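# Fill the carton's missing bottle slot from the table

## Task

In the carton, one row is short a bottle in its final cell. Take a bottle from the steel table, set it into that empty cell, and open the gripper so it is no longer holding it.

## Robot and tools

Robot: two arms, left_arm and right_arm. Each has a parallel gripper whose fingers extend along the gripper's own +z axis and close along its y axis. The reported end_effector_position is the point between the finger pads, roughly 1 cm short of the tips. Two fisheye cameras ride on the wrists: cam_left_wrist and cam_right_wrist, each 616x616 pixels.

Scene frame: one frame is shared by both arms. The origin sits on the table surface midway between the arms. +x points out across the table, +z points up, and left_arm is on the +y side. The arm names do not say which side of an image something is on. Positions are in metres; orientations are quaternions written w first (qw, qx, qy, qz).

The 16-number row: every motion command uses rows of exactly 16 plain numbers, even when only one arm should move. First come 8 for left_arm: x, y, z, qw, qx, qy, qz, opening; then the same 8 for right_arm. x, y, z and the quaternion are an absolute target pose for that gripper in the scene frame, not an offset. Opening runs from -1 (closed) to +1 (fully open, 0.094 m). An arm meant to stay still should receive its last reported pose and its current opening in every call. To keep a gripper's orientation steady, keep resending the same quaternion you chose rather than copying the reported one, which may drift.

Tools:
- execute_actions {actions, pictures}: actions is a list holding one action, one wait, or nothing. An empty list just returns the current state with pictures. An action is {"rows": [...], "steps": n} with 1 to 15 rows and n from 3 to 15 control steps of 1/30 s; one row per step, with the last row repeated if rows run out (default 15 steps). A wait is {"steps": n} up to 300, counted from the previous result, so your reply time is included. Pictures come only for an empty list or with pictures true. A rejected call sends nothing.
- move {target, speed}: target is one 16-number row as above. Each gripper travels in a straight line toward its pose; both finish together, within 0.5 to 10 s. speed is in m/s, 0.002 to 0.5, default 0.25; turning rate is capped at twice that in rad/s. Opening is applied at the start. Paths ignore obstacles and the other arm. The result adds a "move:" line with the ending (done, off_target, moving, held, fault), any limits that acted (paced: pose was clipped; held: a check blocked steps, after which the arm may jump faster than speed), and each gripper's distance to its pose.
- wait {seconds}: 0 to 10 s of letting the scene run with no new commands.
- zoom_image {camera, region}: enlarges part of a camera's latest image; region is [x0, y0, x1, y1] in pixels, origin top-left, at most 504x504.
- finished_scene {scene}: ends the current scene (give its number) and reports whether the goal was met. Irreversible; the goal must still hold at that moment.

Limits on targets: a call is refused if a target lies more than 0.6 m from the arm's last reported position along any axis of its gripper. Each control step, the command is clipped to within 70 mm and 16 degrees of the measured pose; the controller favours position over orientation. After an action ends, an arm continues only to its last clipped pose, so check the result and send the remainder. Arms often stop a centimetre or more away, usually low. Printed positions can be off, more at long reach.

Result lines: the state line shows each gripper's position and quaternion. grip_measured gives finger opening on the command scale; the last Joint positions value is the opening in metres. Readings may be off by about 1 mm. To grasp, command an opening below grip_measured: roughly 0.03 under for a firm hold, less for a lighter one. HELD marks steps whose command was not sent; "pose unreachable" means a clearance check altered or blocked an arm. A "Hand target" line appears only when no steps are pending. Joint torques are noisy and offset. MOTOR HOT warns at 75 °C; at 90 °C the arm halts for 10 s, and at 100 °C it drops everything (OVER-TEMPERATURE FAULT). FAULT lines can cut short moves and waits.

Timing: each action's result arrives 3 steps early; those steps then run while you reply. Reply time depends on output length, and the simulation runs during it.

Avoid: dropping the bottle, knocking anything off the table, fast or deep contacts (speed and overshoot past contact raise force), arms colliding or pushing each other, and holding loads long enough to overheat. Expect occasional brief tugs on the held bottle or nudges to loose items.

Each tool is called by a JSON object that holds its "name" and its "arguments".

## Session

{"name": "execute_actions", "arguments": {"actions": []}}

Scene clock: 0.00 s of 5360.00 s.
left_arm: end_effector_position=(+0.4100, +0.1354, +0.3499) grip_measured=+1.000 end_effector_quat_wxyz=(+0.723, +0.531, +0.378, +0.228) | right_arm: end_effector_position=(+0.1068, +0.0774, +0.3146) grip_measured=+1.000 end_effector_quat_wxyz=(+0.684, -0.702, +0.194, -0.037)
Joint positions: left_arm=[-0.401  1.527  1.005  0.679  0.269  1.214  0.094] | right_arm=[ 1.585  0.91   0.68   0.167  0.238 -1.34   0.094]
Joint velocities: left_arm=[-0.002 -0.007 -0.002 -0.066 -0.037 -0.007  0.   ] | right_arm=[ 0.012 -0.012  0.002  0.037  0.007 -0.022  0.   ]
Joint torques (N m, as the arm reports them, + toward a larger angle): no reading
Hand target (left_arm): +0.408, +0.137, +0.361; +0.731, +0.523, +0.374, +0.229
Hand target (right_arm): +0.107, +0.076, +0.320; +0.688, -0.698, +0.196, -0.034

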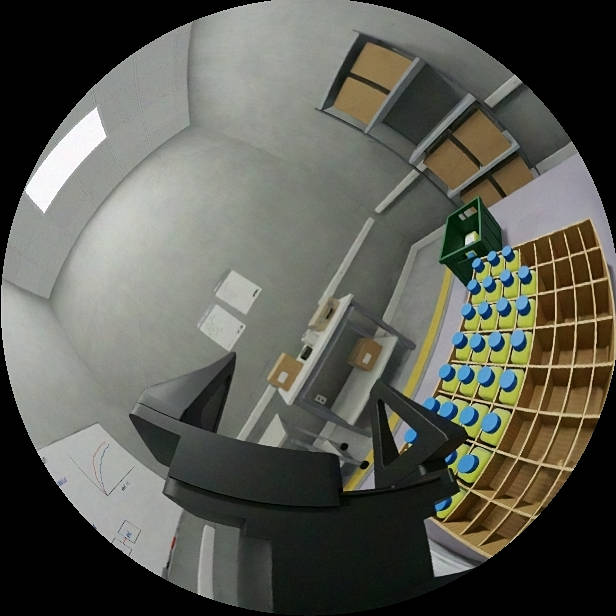

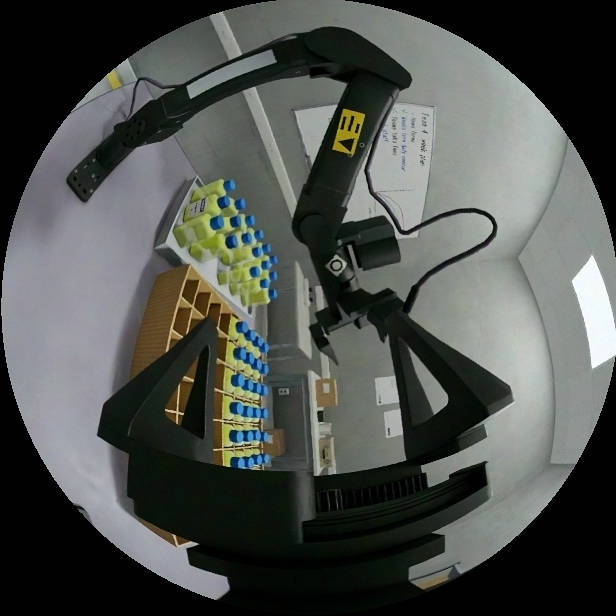

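{"name": "move", "arguments": {"target": [0.41,0.1354,0.36,0.723,0.531,0.378,0.228,1, 0.25,-0.2,0.36,0,0,1,0,1]}}

{"name": "move", "arguments": {"target": [0.35,0.2,0.36,0,0,1,0,1, 0.3,-0.2,0.36,0,0,1,0,1]}}

Scene clock: 6.33 s of 5360.00 s.
left_arm: end_effector_position=(+0.4111, +0.1350, +0.3417) grip_measured=+1.000 end_effector_quat_wxyz=(+0.713, +0.540, +0.387, +0.223) | right_arm: end_effector_position=(+0.2616, -0.1977, +0.3534) grip_measured=+1.000 end_effector_quat_wxyz=(+0.301, -0.020, +0.950, +0.080)
Joint positions: left_arm=[-0.401  1.527  1.005  0.644  0.269  1.219  0.094] | right_arm=[ 0.434  1.196  1.805 -1.546  0.033  0.283  0.094]
Joint velocities: left_arm=[-0.017  0.002  0.007 -0.007 -0.037  0.066  0.   ] | right_arm=[-0.012 -0.007  0.017 -0.007 -0.051  0.007  0.   ]
Joint torques (N m, as the arm reports them, + toward a larger angle): left_arm=[ 0.05 -9.21  9.46  1.66 -0.03  0.  ] | right_arm=[-0.88 -1.53  6.05  1.11 -0.09  0.07]
Hand target (left_arm): +0.410, +0.136, +0.360; +0.723, +0.531, +0.378, +0.228
Hand target (right_arm): +0.257, -0.200, +0.359; +0.303, -0.012, +0.949, +0.087
Off the commanded pose (left_arm): 0.018 m, 2 deg.
Off the commanded pose (right_arm): 0.013 m, 36 deg; orientation clipped at the last step of the last action.
joint sent to its limit (right arm) — the command would take joint 4 (wrist pitch) past its lower limit, so that joint was sent only as far as its limit.
Kept back: nothing.
move: off_target (left_arm, right_arm); limits=paced

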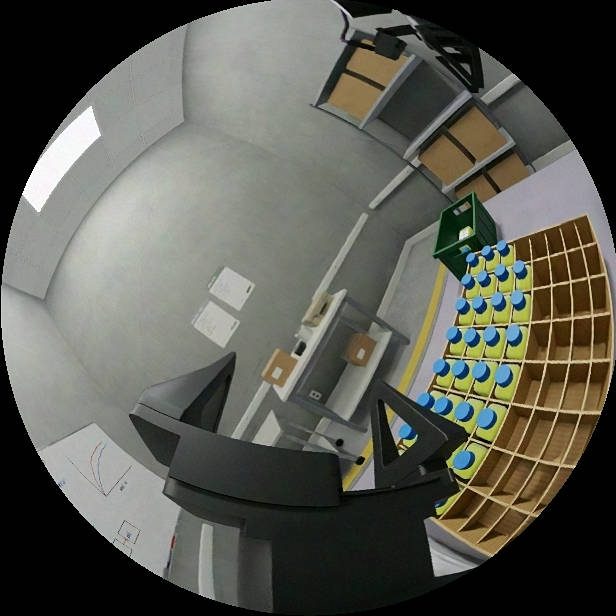

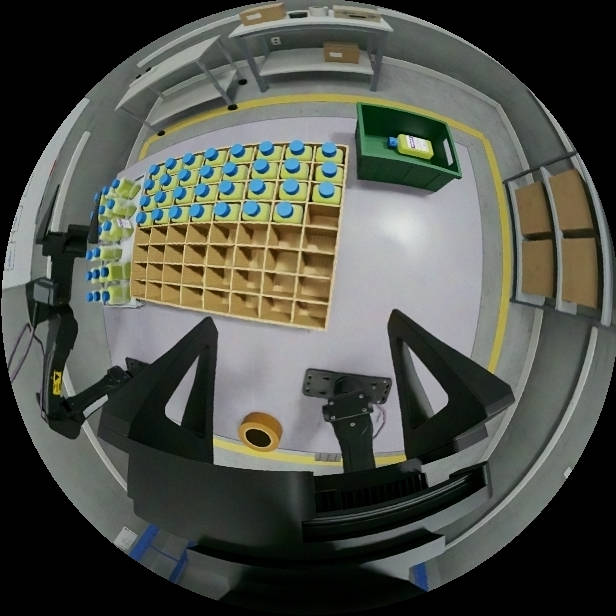

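Scene clock: 12.33 s of 5360.00 s.
left_arm: end_effector_position=(+0.3541, +0.1953, +0.3536) grip_measured=+1.000 end_effector_quat_wxyz=(+0.282, +0.017, +0.954, -0.102) | right_arm: end_effector_position=(+0.3013, -0.1983, +0.3561) grip_measured=+1.000 end_effector_quat_wxyz=(+0.288, +0.001, +0.955, +0.073)
Joint positions: left_arm=[-0.442  1.913  2.526 -1.576 -0.029 -0.37   0.094] | right_arm=[ 0.374  1.35   1.931 -1.548  0.016  0.273  0.094]
Joint velocities: left_arm=[ 0.002  0.007 -0.007  0.081  0.022 -0.037  0.   ] | right_arm=[-0.012 -0.017  0.022 -0.125 -0.051 -0.022  0.   ]
Joint torques (N m, as the arm reports them, + toward a larger angle): left_arm=[  1.51 -11.73   4.06   1.23  -0.08   0.03] | right_arm=[-0.88 -2.02  6.25  1.11 -0.08 -0.1 ]
Hand target (left_arm): +0.349, +0.202, +0.361; +0.288, +0.010, +0.952, -0.107
Hand target (right_arm): +0.300, -0.200, +0.359; +0.286, +0.001, +0.955, +0.074
Off the commanded pose (left_arm): 0.009 m, 35 deg; orientation clipped at the last step of the last action.
Off the commanded pose (right_arm): 0.004 m, 35 deg; orientation clipped at the last step of the last action.
joint sent to its limit (left arm) — the command would take joint 4 (wrist pitch) past its lower limit, so that joint was sent only as far as its limit.
joint sent to its limit (right arm) — the command would take joint 4 (wrist pitch) past its lower limit, so that joint was sent only as far as its limit.
Kept back: nothing.
move: off_target (left_arm, right_arm); limits=paced

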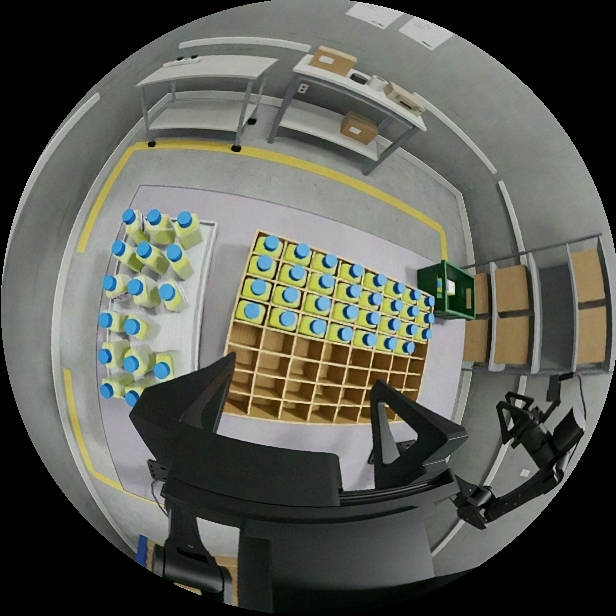

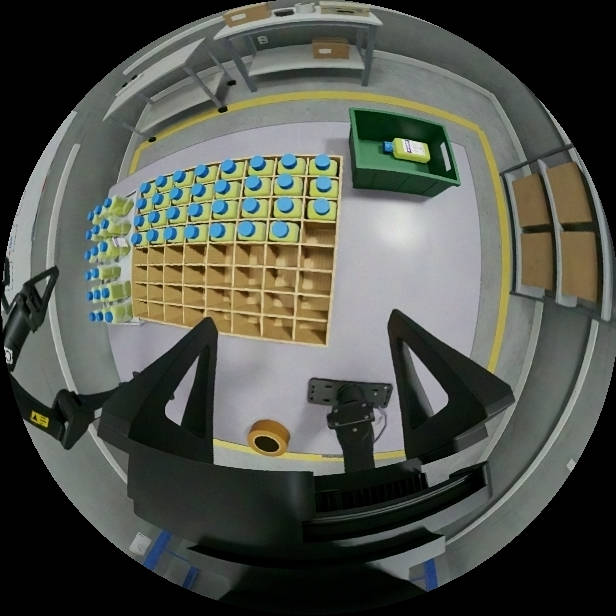

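{"name": "move", "arguments": {"target": [0.25,0.3,0.28,0,0,1,0,1, 0.3,-0.22,0.27,0,0,1,0,1]}}

Scene clock: 15.23 s of 5360.00 s.
left_arm: end_effector_position=(+0.2546, +0.2952, +0.2747) grip_measured=+1.000 end_effector_quat_wxyz=(+0.143, -0.001, +0.989, -0.038) | right_arm: end_effector_position=(+0.3047, -0.2172, +0.2747) grip_measured=+1.000 end_effector_quat_wxyz=(+0.159, +0.002, +0.987, +0.031)
Joint positions: left_arm=[-0.238  1.503  1.806 -1.577  0.014 -0.216  0.094] | right_arm=[ 0.295  1.414  1.719 -1.55   0.002  0.199  0.094]
Joint velocities: left_arm=[ 0.002  0.002 -0.012  0.007  0.007 -0.022  0.   ] | right_arm=[ 0.002  0.002  0.002 -0.007 -0.066 -0.022  0.   ]
Joint torques (N m, as the arm reports them, + toward a larger angle): left_arm=[ 0.97 -8.04  4.87  0.78 -0.09  0.12] | right_arm=[-0.77 -3.63  3.97  0.72 -0.03 -0.08]
Hand target (left_arm): +0.251, +0.301, +0.279; +0.152, -0.001, +0.988, -0.034
Hand target (right_arm): +0.300, -0.220, +0.269; +0.143, +0.002, +0.989, +0.028
Off the commanded pose (left_arm): 0.008 m, 17 deg; orientation clipped at the last step of the last action.
Off the commanded pose (right_arm): 0.007 m, 19 deg; orientation clipped at the last step of the last action.
joint sent to its limit (left arm) — the command would take joint 4 (wrist pitch) past its lower limit, so that joint was sent only as far as its limit.
joint sent to its limit (right arm) — the command would take joint 4 (wrist pitch) past its lower limit, so that joint was sent only as far as its limit.
Kept back: nothing.
move: off_target (left_arm, right_arm); limits=paced

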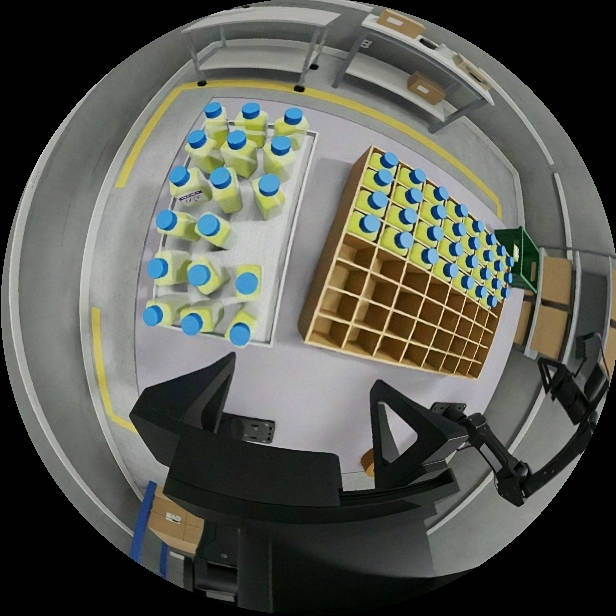

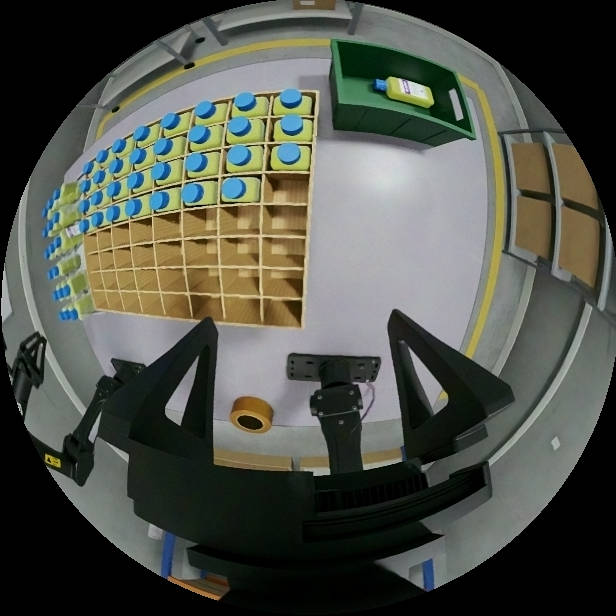

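{"name": "move", "arguments": {"target": [0.2,0.36,0.24,0.087,0,0.996,0,1, 0.33,-0.2,0.22,0.17,0,0.985,0,1], "speed": 0.15}}

Scene clock: 17.17 s of 5360.00 s.
left_arm: end_effector_position=(+0.2050, +0.3560, +0.2360) grip_measured=+1.000 end_effector_quat_wxyz=(+0.090, +0.002, +0.996, -0.005) | right_arm: end_effector_position=(+0.3260, -0.2008, +0.2234) grip_measured=+1.000 end_effector_quat_wxyz=(+0.166, -0.001, +0.986, +0.005)
Joint positions: left_arm=[-0.031  1.341  1.529 -1.577  0.01  -0.003  0.094] | right_arm=[ 0.382  1.417  1.495 -1.324  0.082  0.27   0.094]
Joint velocities: left_arm=[-0.017 -0.007 -0.017  0.022 -0.022  0.022  0.   ] | right_arm=[-0.002 -0.017 -0.007 -0.022 -0.007  0.022  0.   ]
Joint torques (N m, as the arm reports them, + toward a larger angle): left_arm=[ 1.13 -6.35  5.04  0.61 -0.06  0.12] | right_arm=[ 0.82 -4.16  4.54  1.05  0.18  0.08]
Hand target (left_arm): +0.201, +0.360, +0.239; +0.098, -0.000, +0.995, -0.001
Hand target (right_arm): +0.329, -0.200, +0.220; +0.170, +0.000, +0.985, +0.000
Off the commanded pose (left_arm): 0.008 m, 1 deg.
Off the commanded pose (right_arm): 0.005 m, 1 deg.
joint sent to its limit (left arm) — the command would take joint 4 (wrist pitch) past its lower limit, so that joint was sent only as far as its limit.
Kept back: nothing.
move: done

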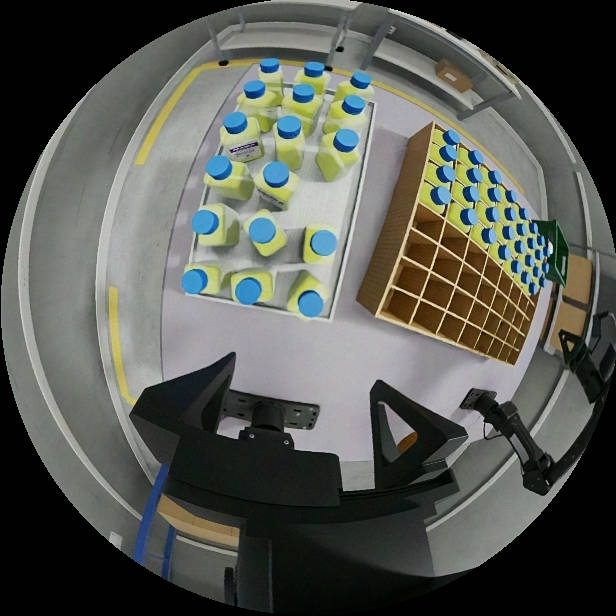

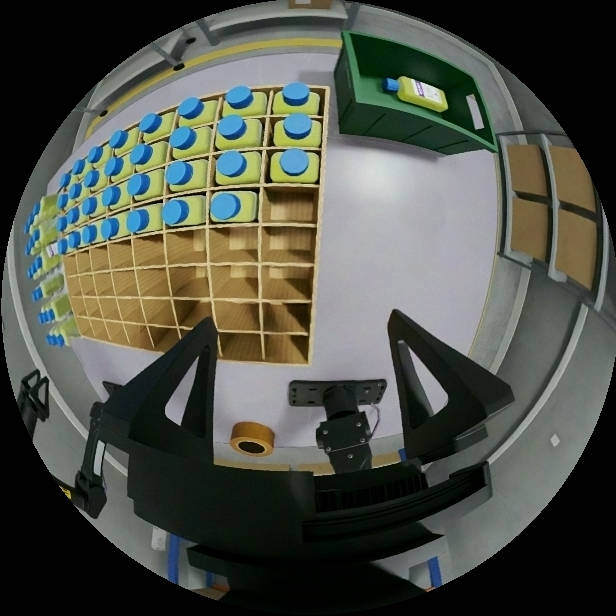

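{"name": "zoom_image", "arguments": {"camera": "cam_left_wrist", "region": [160, 140, 420, 400]}}

Region (160, 140, 420, 400) of cam_left_wrist's 616x616 image, scaled by 1.938, with more detail than that image has.

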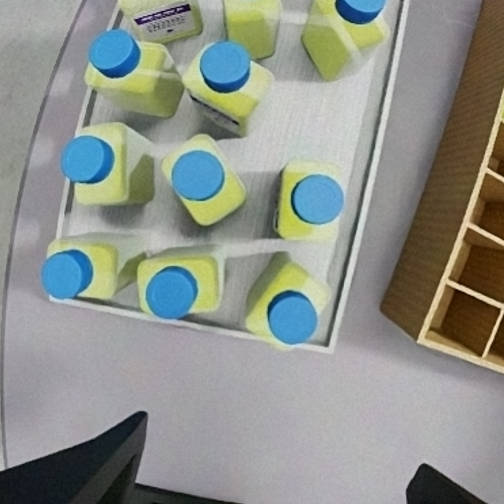

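{"name": "move", "arguments": {"target": [0.226,0.355,0.195,0,0,1,0,1, 0.33,-0.2,0.22,0.17,0,0.985,0,1], "speed": 0.1}}

Scene clock: 18.70 s of 5360.00 s.
left_arm: end_effector_position=(+0.2237, +0.3559, +0.1921) grip_measured=+1.000 end_effector_quat_wxyz=(-0.007, -0.003, +1.000, -0.005) | right_arm: end_effector_position=(+0.3264, -0.2009, +0.2235) grip_measured=+1.000 end_effector_quat_wxyz=(+0.167, -0.000, +0.986, +0.005)
Joint positions: left_arm=[-0.031  1.537  1.529 -1.577  0.009 -0.01   0.094] | right_arm=[ 0.382  1.417  1.495 -1.323  0.083  0.27   0.094]
Joint velocities: left_arm=[-0.007 -0.002 -0.017 -0.037 -0.007  0.007  0.   ] | right_arm=[-0.007  0.002  0.002  0.022  0.066 -0.051  0.   ]
Joint torques (N m, as the arm reports them, + toward a larger angle): left_arm=[-1.21 -6.82  6.68  0.26 -0.09 -0.02] | right_arm=[ 0.67 -4.05  4.65  1.05  0.18  0.04]
Hand target (left_arm): +0.226, +0.355, +0.196; +0.000, +0.000, +1.000, +0.000
Hand target (right_arm): +0.330, -0.200, +0.220; +0.170, -0.000, +0.985, +0.000
Off the commanded pose (left_arm): 0.004 m, 1 deg.
Off the commanded pose (right_arm): 0.005 m, 1 deg.
Kept back: nothing.
move: done

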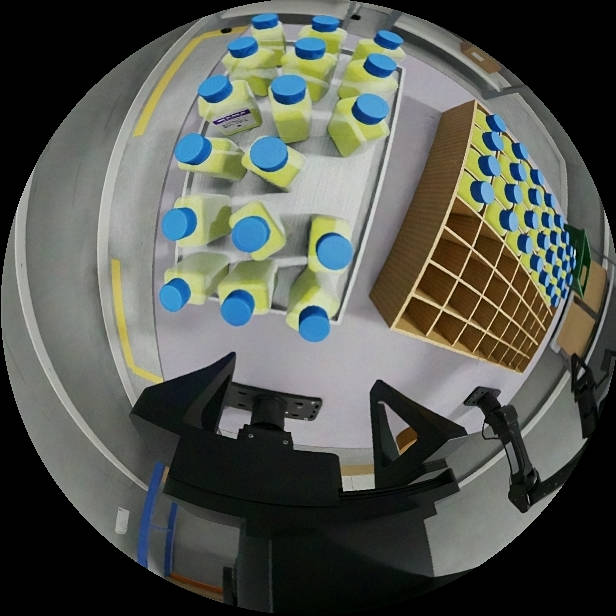

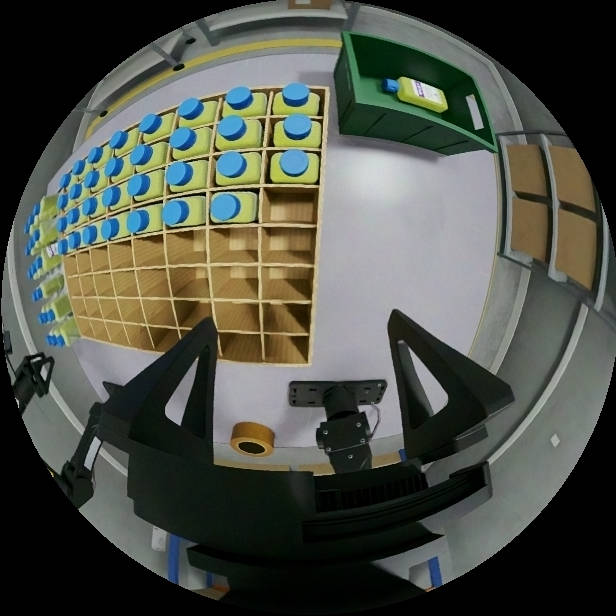

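{"name": "move", "arguments": {"target": [0.232,0.355,0.158,0,0,1,0,0.25, 0.33,-0.2,0.22,0.17,0,0.985,0,1], "speed": 0.08}}

Scene clock: 19.90 s of 5360.00 s.
left_arm: end_effector_position=(+0.2291, +0.3559, +0.1583) grip_measured=+0.252 end_effector_quat_wxyz=(-0.008, -0.003, +1.000, -0.005) | right_arm: end_effector_position=(+0.3264, -0.2009, +0.2235) grip_measured=+1.000 end_effector_quat_wxyz=(+0.167, -0.000, +0.986, +0.005)
Joint positions: left_arm=[-0.031  1.537  1.393 -1.442  0.009 -0.011  0.059] | right_arm=[ 0.382  1.417  1.495 -1.323  0.083  0.27   0.094]
Joint velocities: left_arm=[ 0.007 -0.002  0.012 -0.022 -0.022 -0.037  0.001] | right_arm=[-0.017  0.002  0.002  0.022  0.022  0.022  0.   ]
Joint torques (N m, as the arm reports them, + toward a larger angle): left_arm=[-1.06 -7.1   5.35  0.43 -0.1   0.  ] | right_arm=[ 0.69 -4.1   4.63  1.03  0.18  0.05]
Hand target (left_arm): +0.232, +0.355, +0.158; +0.000, -0.000, +1.000, -0.000
Hand target (right_arm): +0.330, -0.200, +0.220; +0.170, -0.000, +0.985, +0.000
Off the commanded pose (left_arm): 0.003 m, 1 deg.
Off the commanded pose (right_arm): 0.005 m, 1 deg.
Kept back: nothing.
move: done

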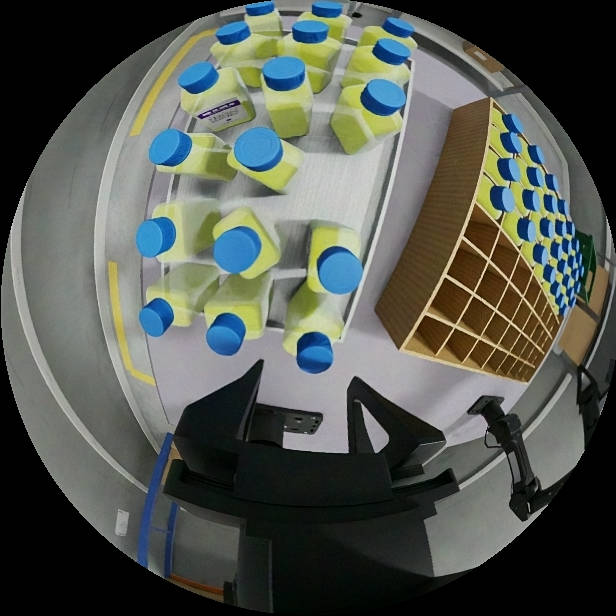

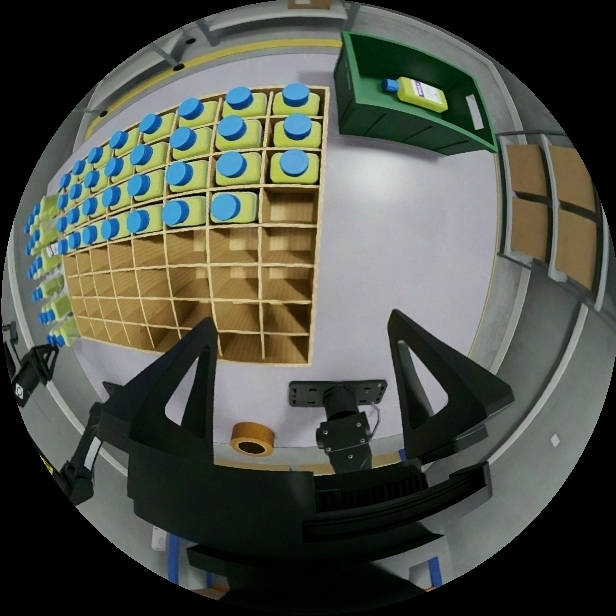

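{"name": "move", "arguments": {"target": [0.232,0.352,0.138,0,0,1,0,0.25, 0.33,-0.2,0.22,0.17,0,0.985,0,1], "speed": 0.05}}

Scene clock: 22.37 s of 5360.00 s.
left_arm: end_effector_position=(+0.2292, +0.3533, +0.1373) grip_measured=+0.252 end_effector_quat_wxyz=(-0.010, -0.003, +1.000, -0.004) | right_arm: end_effector_position=(+0.3265, -0.2008, +0.2236) grip_measured=+1.000 end_effector_quat_wxyz=(+0.167, -0.000, +0.986, +0.005)
Joint positions: left_arm=[-0.041  1.537  1.31  -1.363  0.009 -0.021  0.059] | right_arm=[ 0.382  1.417  1.495 -1.322  0.083  0.27   0.094]
Joint velocities: left_arm=[-0.022 -0.002 -0.002 -0.007  0.022  0.022 -0.001] | right_arm=[ 0.012  0.012 -0.002 -0.037 -0.095  0.022  0.   ]
Joint torques (N m, as the arm reports them, + toward a larger angle): left_arm=[-1.13 -7.44  5.3   0.43 -0.07  0.01] | right_arm=[ 0.66 -4.06  4.58  1.04  0.19  0.07]
Hand target (left_arm): +0.232, +0.352, +0.138; -0.000, -0.000, +1.000, -0.000
Hand target (right_arm): +0.330, -0.200, +0.220; +0.170, -0.000, +0.985, +0.000
Off the commanded pose (left_arm): 0.003 m, 1 deg.
Off the commanded pose (right_arm): 0.005 m, 1 deg.
Kept back: nothing.
move: done

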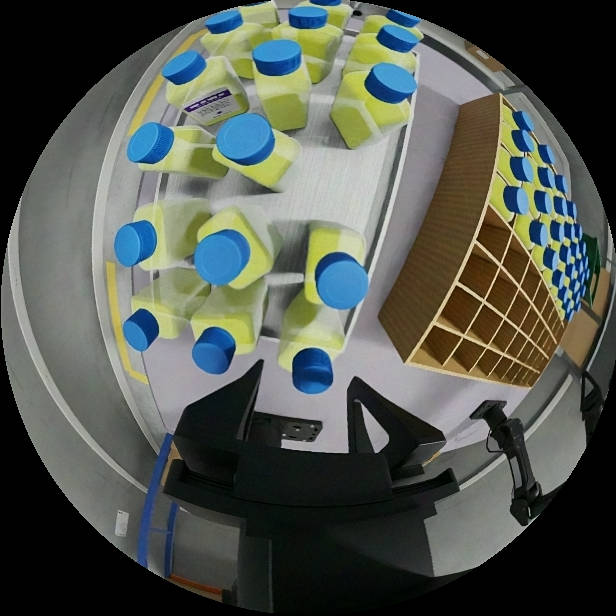

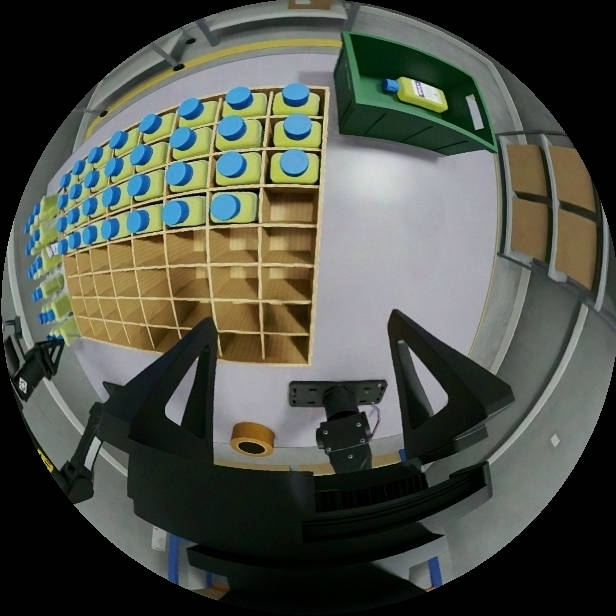

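{"name": "move", "arguments": {"target": [0.231,0.349,0.124,0,0,1,0,0.25, 0.33,-0.2,0.22,0.17,0,0.985,0,1], "speed": 0.04}}

{"name": "move", "arguments": {"target": [0.231,0.349,0.124,0,0,1,0,-0.36, 0.33,-0.2,0.22,0.17,0,0.985,0,1], "speed": 0.04}}

Scene clock: 23.47 s of 5360.00 s.
left_arm: end_effector_position=(+0.2283, +0.3504, +0.1228) grip_measured=+0.252 end_effector_quat_wxyz=(-0.011, -0.003, +1.000, -0.004) | right_arm: end_effector_position=(+0.3265, -0.2008, +0.2236) grip_measured=+1.000 end_effector_quat_wxyz=(+0.167, -0.000, +0.986, +0.005)
Joint positions: left_arm=[-0.053  1.537  1.252 -1.308  0.009 -0.032  0.059] | right_arm=[ 0.382  1.417  1.495 -1.322  0.083  0.27   0.094]
Joint velocities: left_arm=[-0.027  0.002  0.002 -0.022 -0.022  0.007 -0.   ] | right_arm=[-0.002  0.002 -0.012 -0.051 -0.007 -0.007  0.   ]
Joint torques (N m, as the arm reports them, + toward a larger angle): left_arm=[-1.17 -7.7   5.35  0.47 -0.07 -0.1 ] | right_arm=[ 0.71 -4.11  4.65  1.03  0.17  0.04]
Hand target (left_arm): +0.231, +0.349, +0.124; -0.000, -0.000, +1.000, -0.000
Hand target (right_arm): +0.330, -0.200, +0.220; +0.170, -0.000, +0.985, +0.000
Off the commanded pose (left_arm): 0.003 m, 1 deg.
Off the commanded pose (right_arm): 0.005 m, 1 deg.
Kept back: nothing.
move: done

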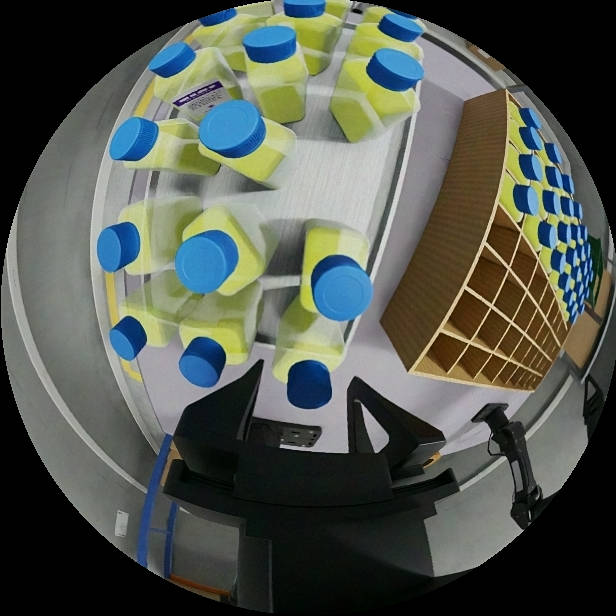

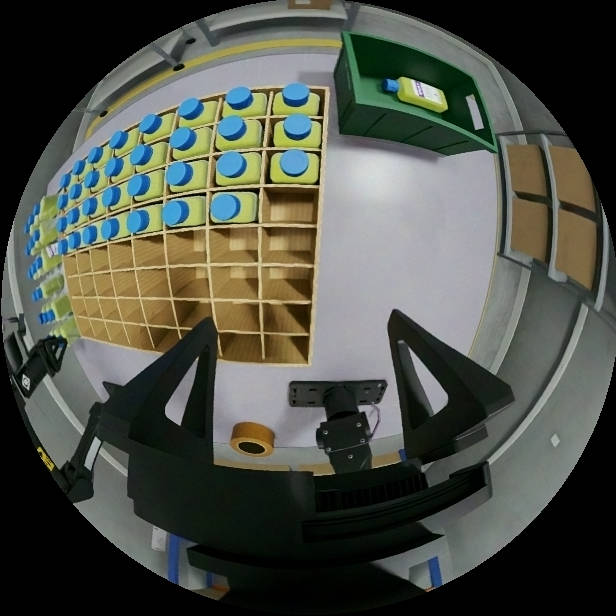

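Scene clock: 24.17 s of 5360.00 s.
left_arm: end_effector_position=(+0.2287, +0.3504, +0.1228) grip_measured=-0.358 end_effector_quat_wxyz=(-0.010, -0.003, +1.000, -0.004) | right_arm: end_effector_position=(+0.3265, -0.2008, +0.2236) grip_measured=+1.000 end_effector_quat_wxyz=(+0.167, -0.000, +0.986, +0.005)
Joint positions: left_arm=[-0.053  1.537  1.252 -1.306  0.009 -0.032  0.03 ] | right_arm=[ 0.382  1.417  1.495 -1.322  0.083  0.27   0.094]
Joint velocities: left_arm=[-0.012 -0.002  0.007 -0.007  0.022  0.007 -0.002] | right_arm=[-0.017 -0.027 -0.007  0.007  0.022  0.066  0.   ]
Joint torques (N m, as the arm reports them, + toward a larger angle): left_arm=[-1.19 -7.66  5.37  0.47 -0.09 -0.01] | right_arm=[ 0.73 -4.05  4.6   1.03  0.19  0.07]
Hand target (left_arm): +0.231, +0.349, +0.124; -0.000, -0.000, +1.000, -0.000
Hand target (right_arm): +0.330, -0.200, +0.220; +0.170, -0.000, +0.985, +0.000
Off the commanded pose (left_arm): 0.003 m, 1 deg.
Off the commanded pose (right_arm): 0.005 m, 1 deg.
Kept back: nothing.
move: done

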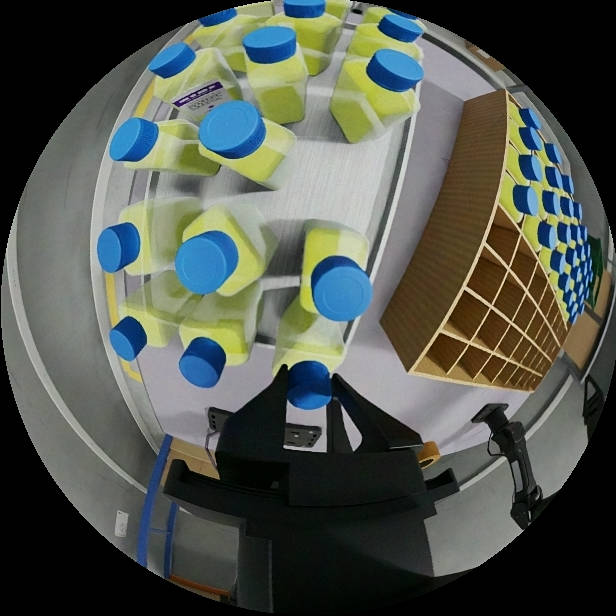

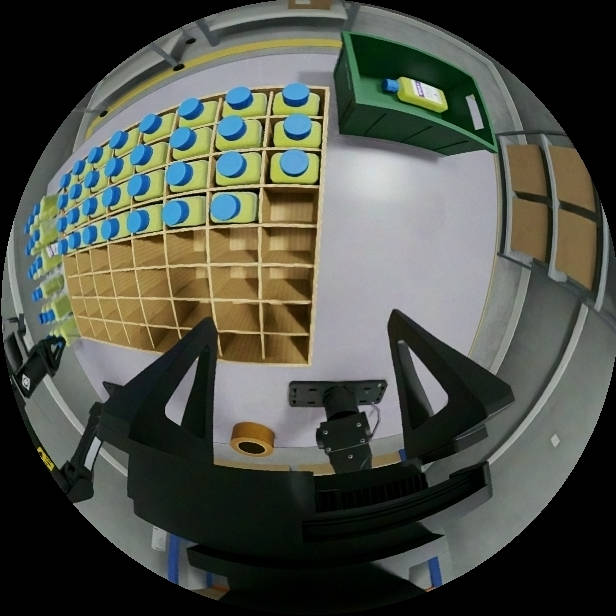

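{"name": "move", "arguments": {"target": [0.231,0.349,0.124,0,0,1,0,-0.5, 0.33,-0.2,0.22,0.17,0,0.985,0,1], "speed": 0.04}}

{"name": "zoom_image", "arguments": {"camera": "cam_right_wrist", "region": [0, 280, 120, 400]}}

Scene clock: 25.10 s of 5360.00 s.
left_arm: end_effector_position=(+0.2288, +0.3504, +0.1228) grip_measured=-0.478 end_effector_quat_wxyz=(-0.010, -0.003, +1.000, -0.004) | right_arm: end_effector_position=(+0.3265, -0.2008, +0.2236) grip_measured=+1.000 end_effector_quat_wxyz=(+0.167, -0.000, +0.986, +0.005)
Joint positions: left_arm=[-0.053  1.537  1.252 -1.306  0.009 -0.032  0.025] | right_arm=[ 0.382  1.417  1.495 -1.322  0.083  0.27   0.094]
Joint velocities: left_arm=[-0.002  0.012  0.002  0.081 -0.007 -0.022 -0.   ] | right_arm=[-0.022 -0.002 -0.007 -0.022 -0.007 -0.081  0.   ]
Joint torques (N m, as the arm reports them, + toward a larger angle): left_arm=[-1.18 -7.71  5.34  0.43 -0.08 -0.02] | right_arm=[ 0.72 -4.    4.64  1.03  0.19  0.04]
Hand target (left_arm): +0.231, +0.349, +0.124; -0.000, -0.000, +1.000, -0.000
Hand target (right_arm): +0.330, -0.200, +0.220; +0.170, -0.000, +0.985, +0.000
Off the commanded pose (left_arm): 0.003 m, 1 deg.
Off the commanded pose (right_arm): 0.005 m, 1 deg.
Kept back: nothing.
move: done

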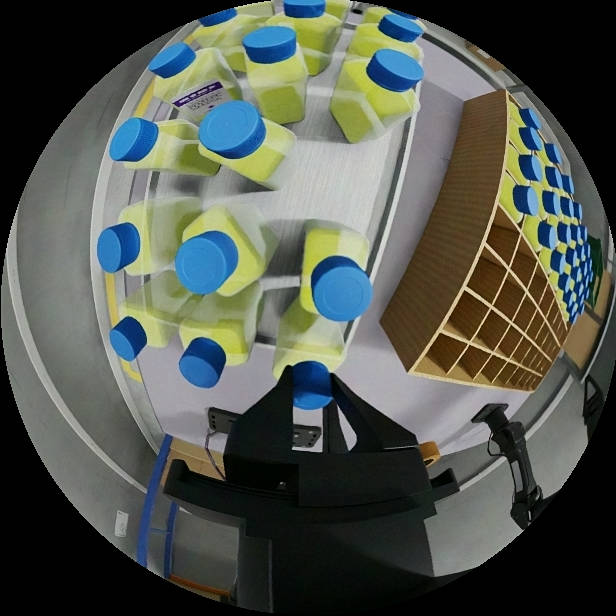

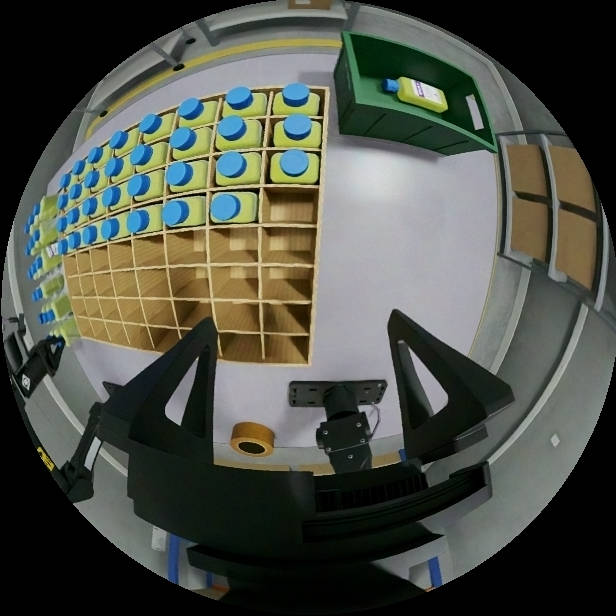

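Region (0, 280, 120, 400) of cam_right_wrist's 616x616 image, scaled by 4.200, with more detail than that image has.

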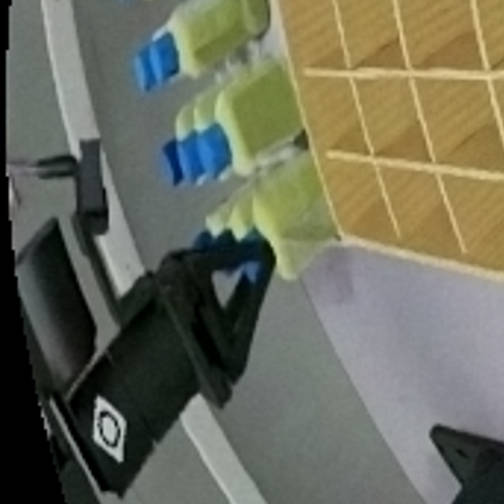

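{"name": "move", "arguments": {"target": [0.231,0.349,0.124,0,0,1,0,0.0, 0.33,-0.2,0.22,0.17,0,0.985,0,1]}}

{"name": "move", "arguments": {"target": [0.218,0.349,0.122,0,0,1,0,0.0, 0.33,-0.2,0.22,0.17,0,0.985,0,1], "speed": 0.03}}

{"name": "move", "arguments": {"target": [0.218,0.349,0.122,0,0,1,0,-0.47, 0.33,-0.2,0.22,0.17,0,0.985,0,1]}}

Scene clock: 26.03 s of 5360.00 s.
left_arm: end_effector_position=(+0.2288, +0.3504, +0.1228) grip_measured=-0.002 end_effector_quat_wxyz=(-0.010, -0.003, +1.000, -0.004) | right_arm: end_effector_position=(+0.3265, -0.2008, +0.2236) grip_measured=+1.000 end_effector_quat_wxyz=(+0.167, -0.000, +0.986, +0.005)
Joint positions: left_arm=[-0.053  1.537  1.252 -1.306  0.009 -0.032  0.047] | right_arm=[ 0.382  1.417  1.495 -1.322  0.083  0.27   0.094]
Joint velocities: left_arm=[ 0.007 -0.012 -0.012 -0.037 -0.051  0.066 -0.001] | right_arm=[ 0.012 -0.012 -0.012  0.007  0.081  0.007  0.   ]
Joint torques (N m, as the arm reports them, + toward a larger angle): left_arm=[-1.19 -7.63  5.34  0.43 -0.07 -0.01] | right_arm=[ 0.65 -4.    4.55  1.04  0.18  0.08]
Hand target (left_arm): +0.231, +0.349, +0.124; -0.000, -0.000, +1.000, -0.000
Hand target (right_arm): +0.330, -0.200, +0.220; +0.170, -0.000, +0.985, +0.000
Off the commanded pose (left_arm): 0.003 m, 1 deg.
Off the commanded pose (right_arm): 0.005 m, 1 deg.
Kept back: nothing.
move: done

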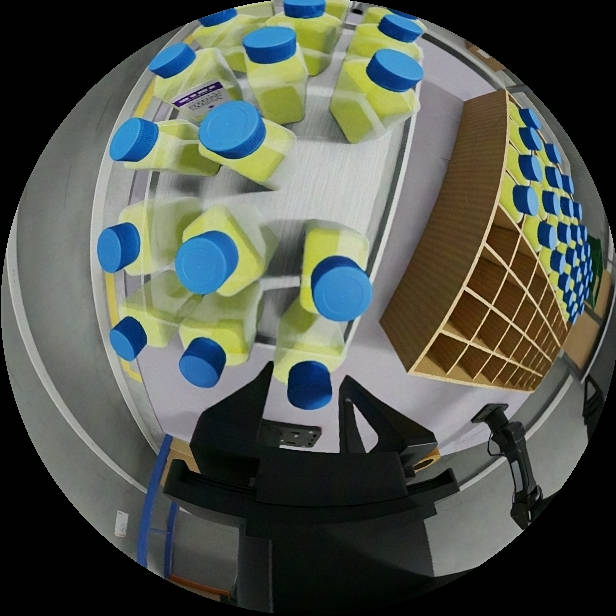

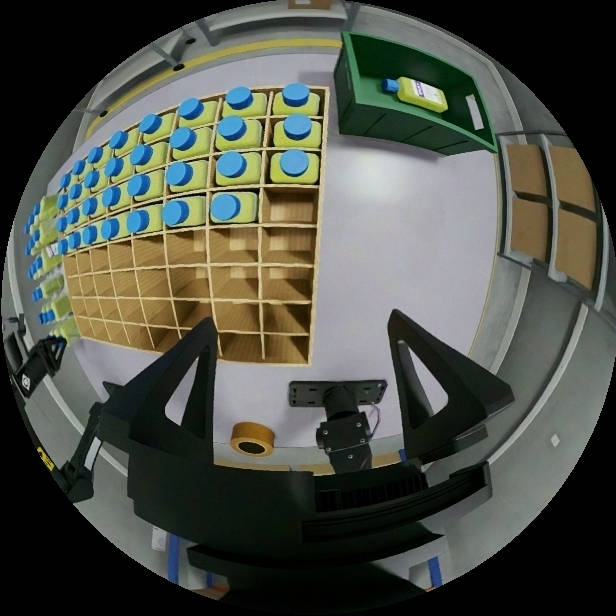

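Scene clock: 26.77 s of 5360.00 s.
left_arm: end_effector_position=(+0.2159, +0.3507, +0.1182) grip_measured=-0.002 end_effector_quat_wxyz=(-0.017, -0.004, +1.000, -0.004) | right_arm: end_effector_position=(+0.3265, -0.2008, +0.2236) grip_measured=+1.000 end_effector_quat_wxyz=(+0.167, -0.000, +0.986, +0.005)
Joint positions: left_arm=[-0.053  1.502  1.2   -1.302  0.009 -0.033  0.047] | right_arm=[ 0.382  1.417  1.495 -1.322  0.083  0.27   0.094]
Joint velocities: left_arm=[ 0.012  0.002  0.002 -0.007 -0.066 -0.022  0.001] | right_arm=[-0.002 -0.012 -0.012  0.007  0.095  0.095  0.   ]
Joint torques (N m, as the arm reports them, + toward a larger angle): left_arm=[-1.25 -8.42  5.49  0.49 -0.07  0.01] | right_arm=[ 0.74 -4.1   4.59  1.03  0.18  0.05]
Hand target (left_arm): +0.218, +0.349, +0.122; -0.000, -0.000, +1.000, -0.000
Hand target (right_arm): +0.330, -0.200, +0.220; +0.170, -0.000, +0.985, +0.000
Off the commanded pose (left_arm): 0.005 m, 2 deg.
Off the commanded pose (right_arm): 0.005 m, 1 deg.
Kept back: nothing.
move: done

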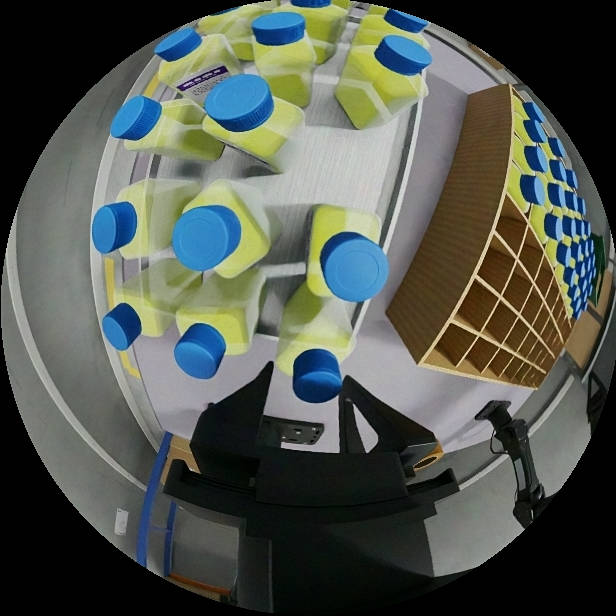

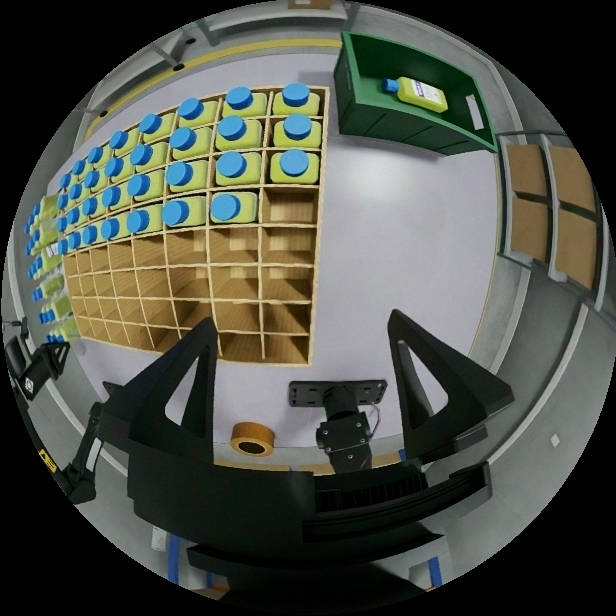

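Scene clock: 27.47 s of 5360.00 s.
left_arm: end_effector_position=(+0.2156, +0.3535, +0.1192) grip_measured=-0.461 end_effector_quat_wxyz=(-0.015, -0.003, +1.000, +0.003) | right_arm: end_effector_position=(+0.3265, -0.2008, +0.2236) grip_measured=+1.000 end_effector_quat_wxyz=(+0.167, -0.000, +0.986, +0.005)
Joint positions: left_arm=[-0.053  1.497  1.2   -1.304 -0.006 -0.033  0.025] | right_arm=[ 0.382  1.417  1.495 -1.322  0.083  0.27   0.094]
Joint velocities: left_arm=[-0.002 -0.002  0.002 -0.007 -0.081  0.037  0.001] | right_arm=[ 0.002  0.027  0.002 -0.051  0.037  0.022  0.   ]
Joint torques (N m, as the arm reports them, + toward a larger angle): left_arm=[-1.35 -8.    5.17  0.43  0.06  0.01] | right_arm=[ 0.68 -4.09  4.58  1.04  0.21  0.06]
Hand target (left_arm): +0.218, +0.349, +0.122; -0.000, +0.000, +1.000, -0.000
Hand target (right_arm): +0.330, -0.200, +0.220; +0.170, -0.000, +0.985, +0.000
Off the commanded pose (left_arm): 0.006 m, 2 deg.
Off the commanded pose (right_arm): 0.005 m, 1 deg.
Kept back: nothing.
move: done

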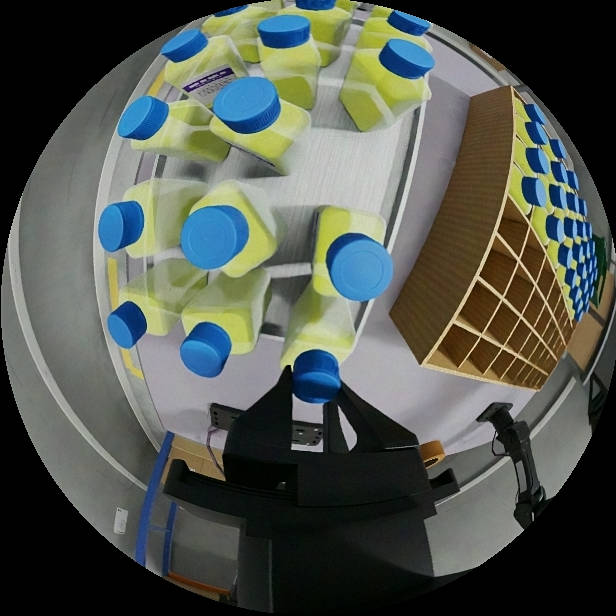

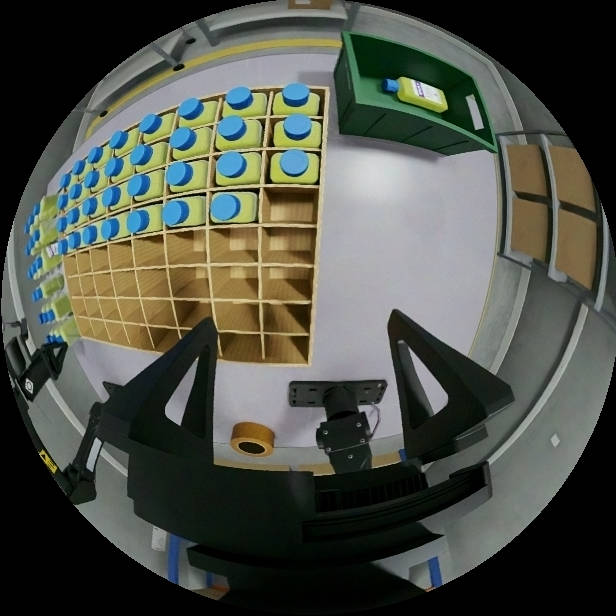

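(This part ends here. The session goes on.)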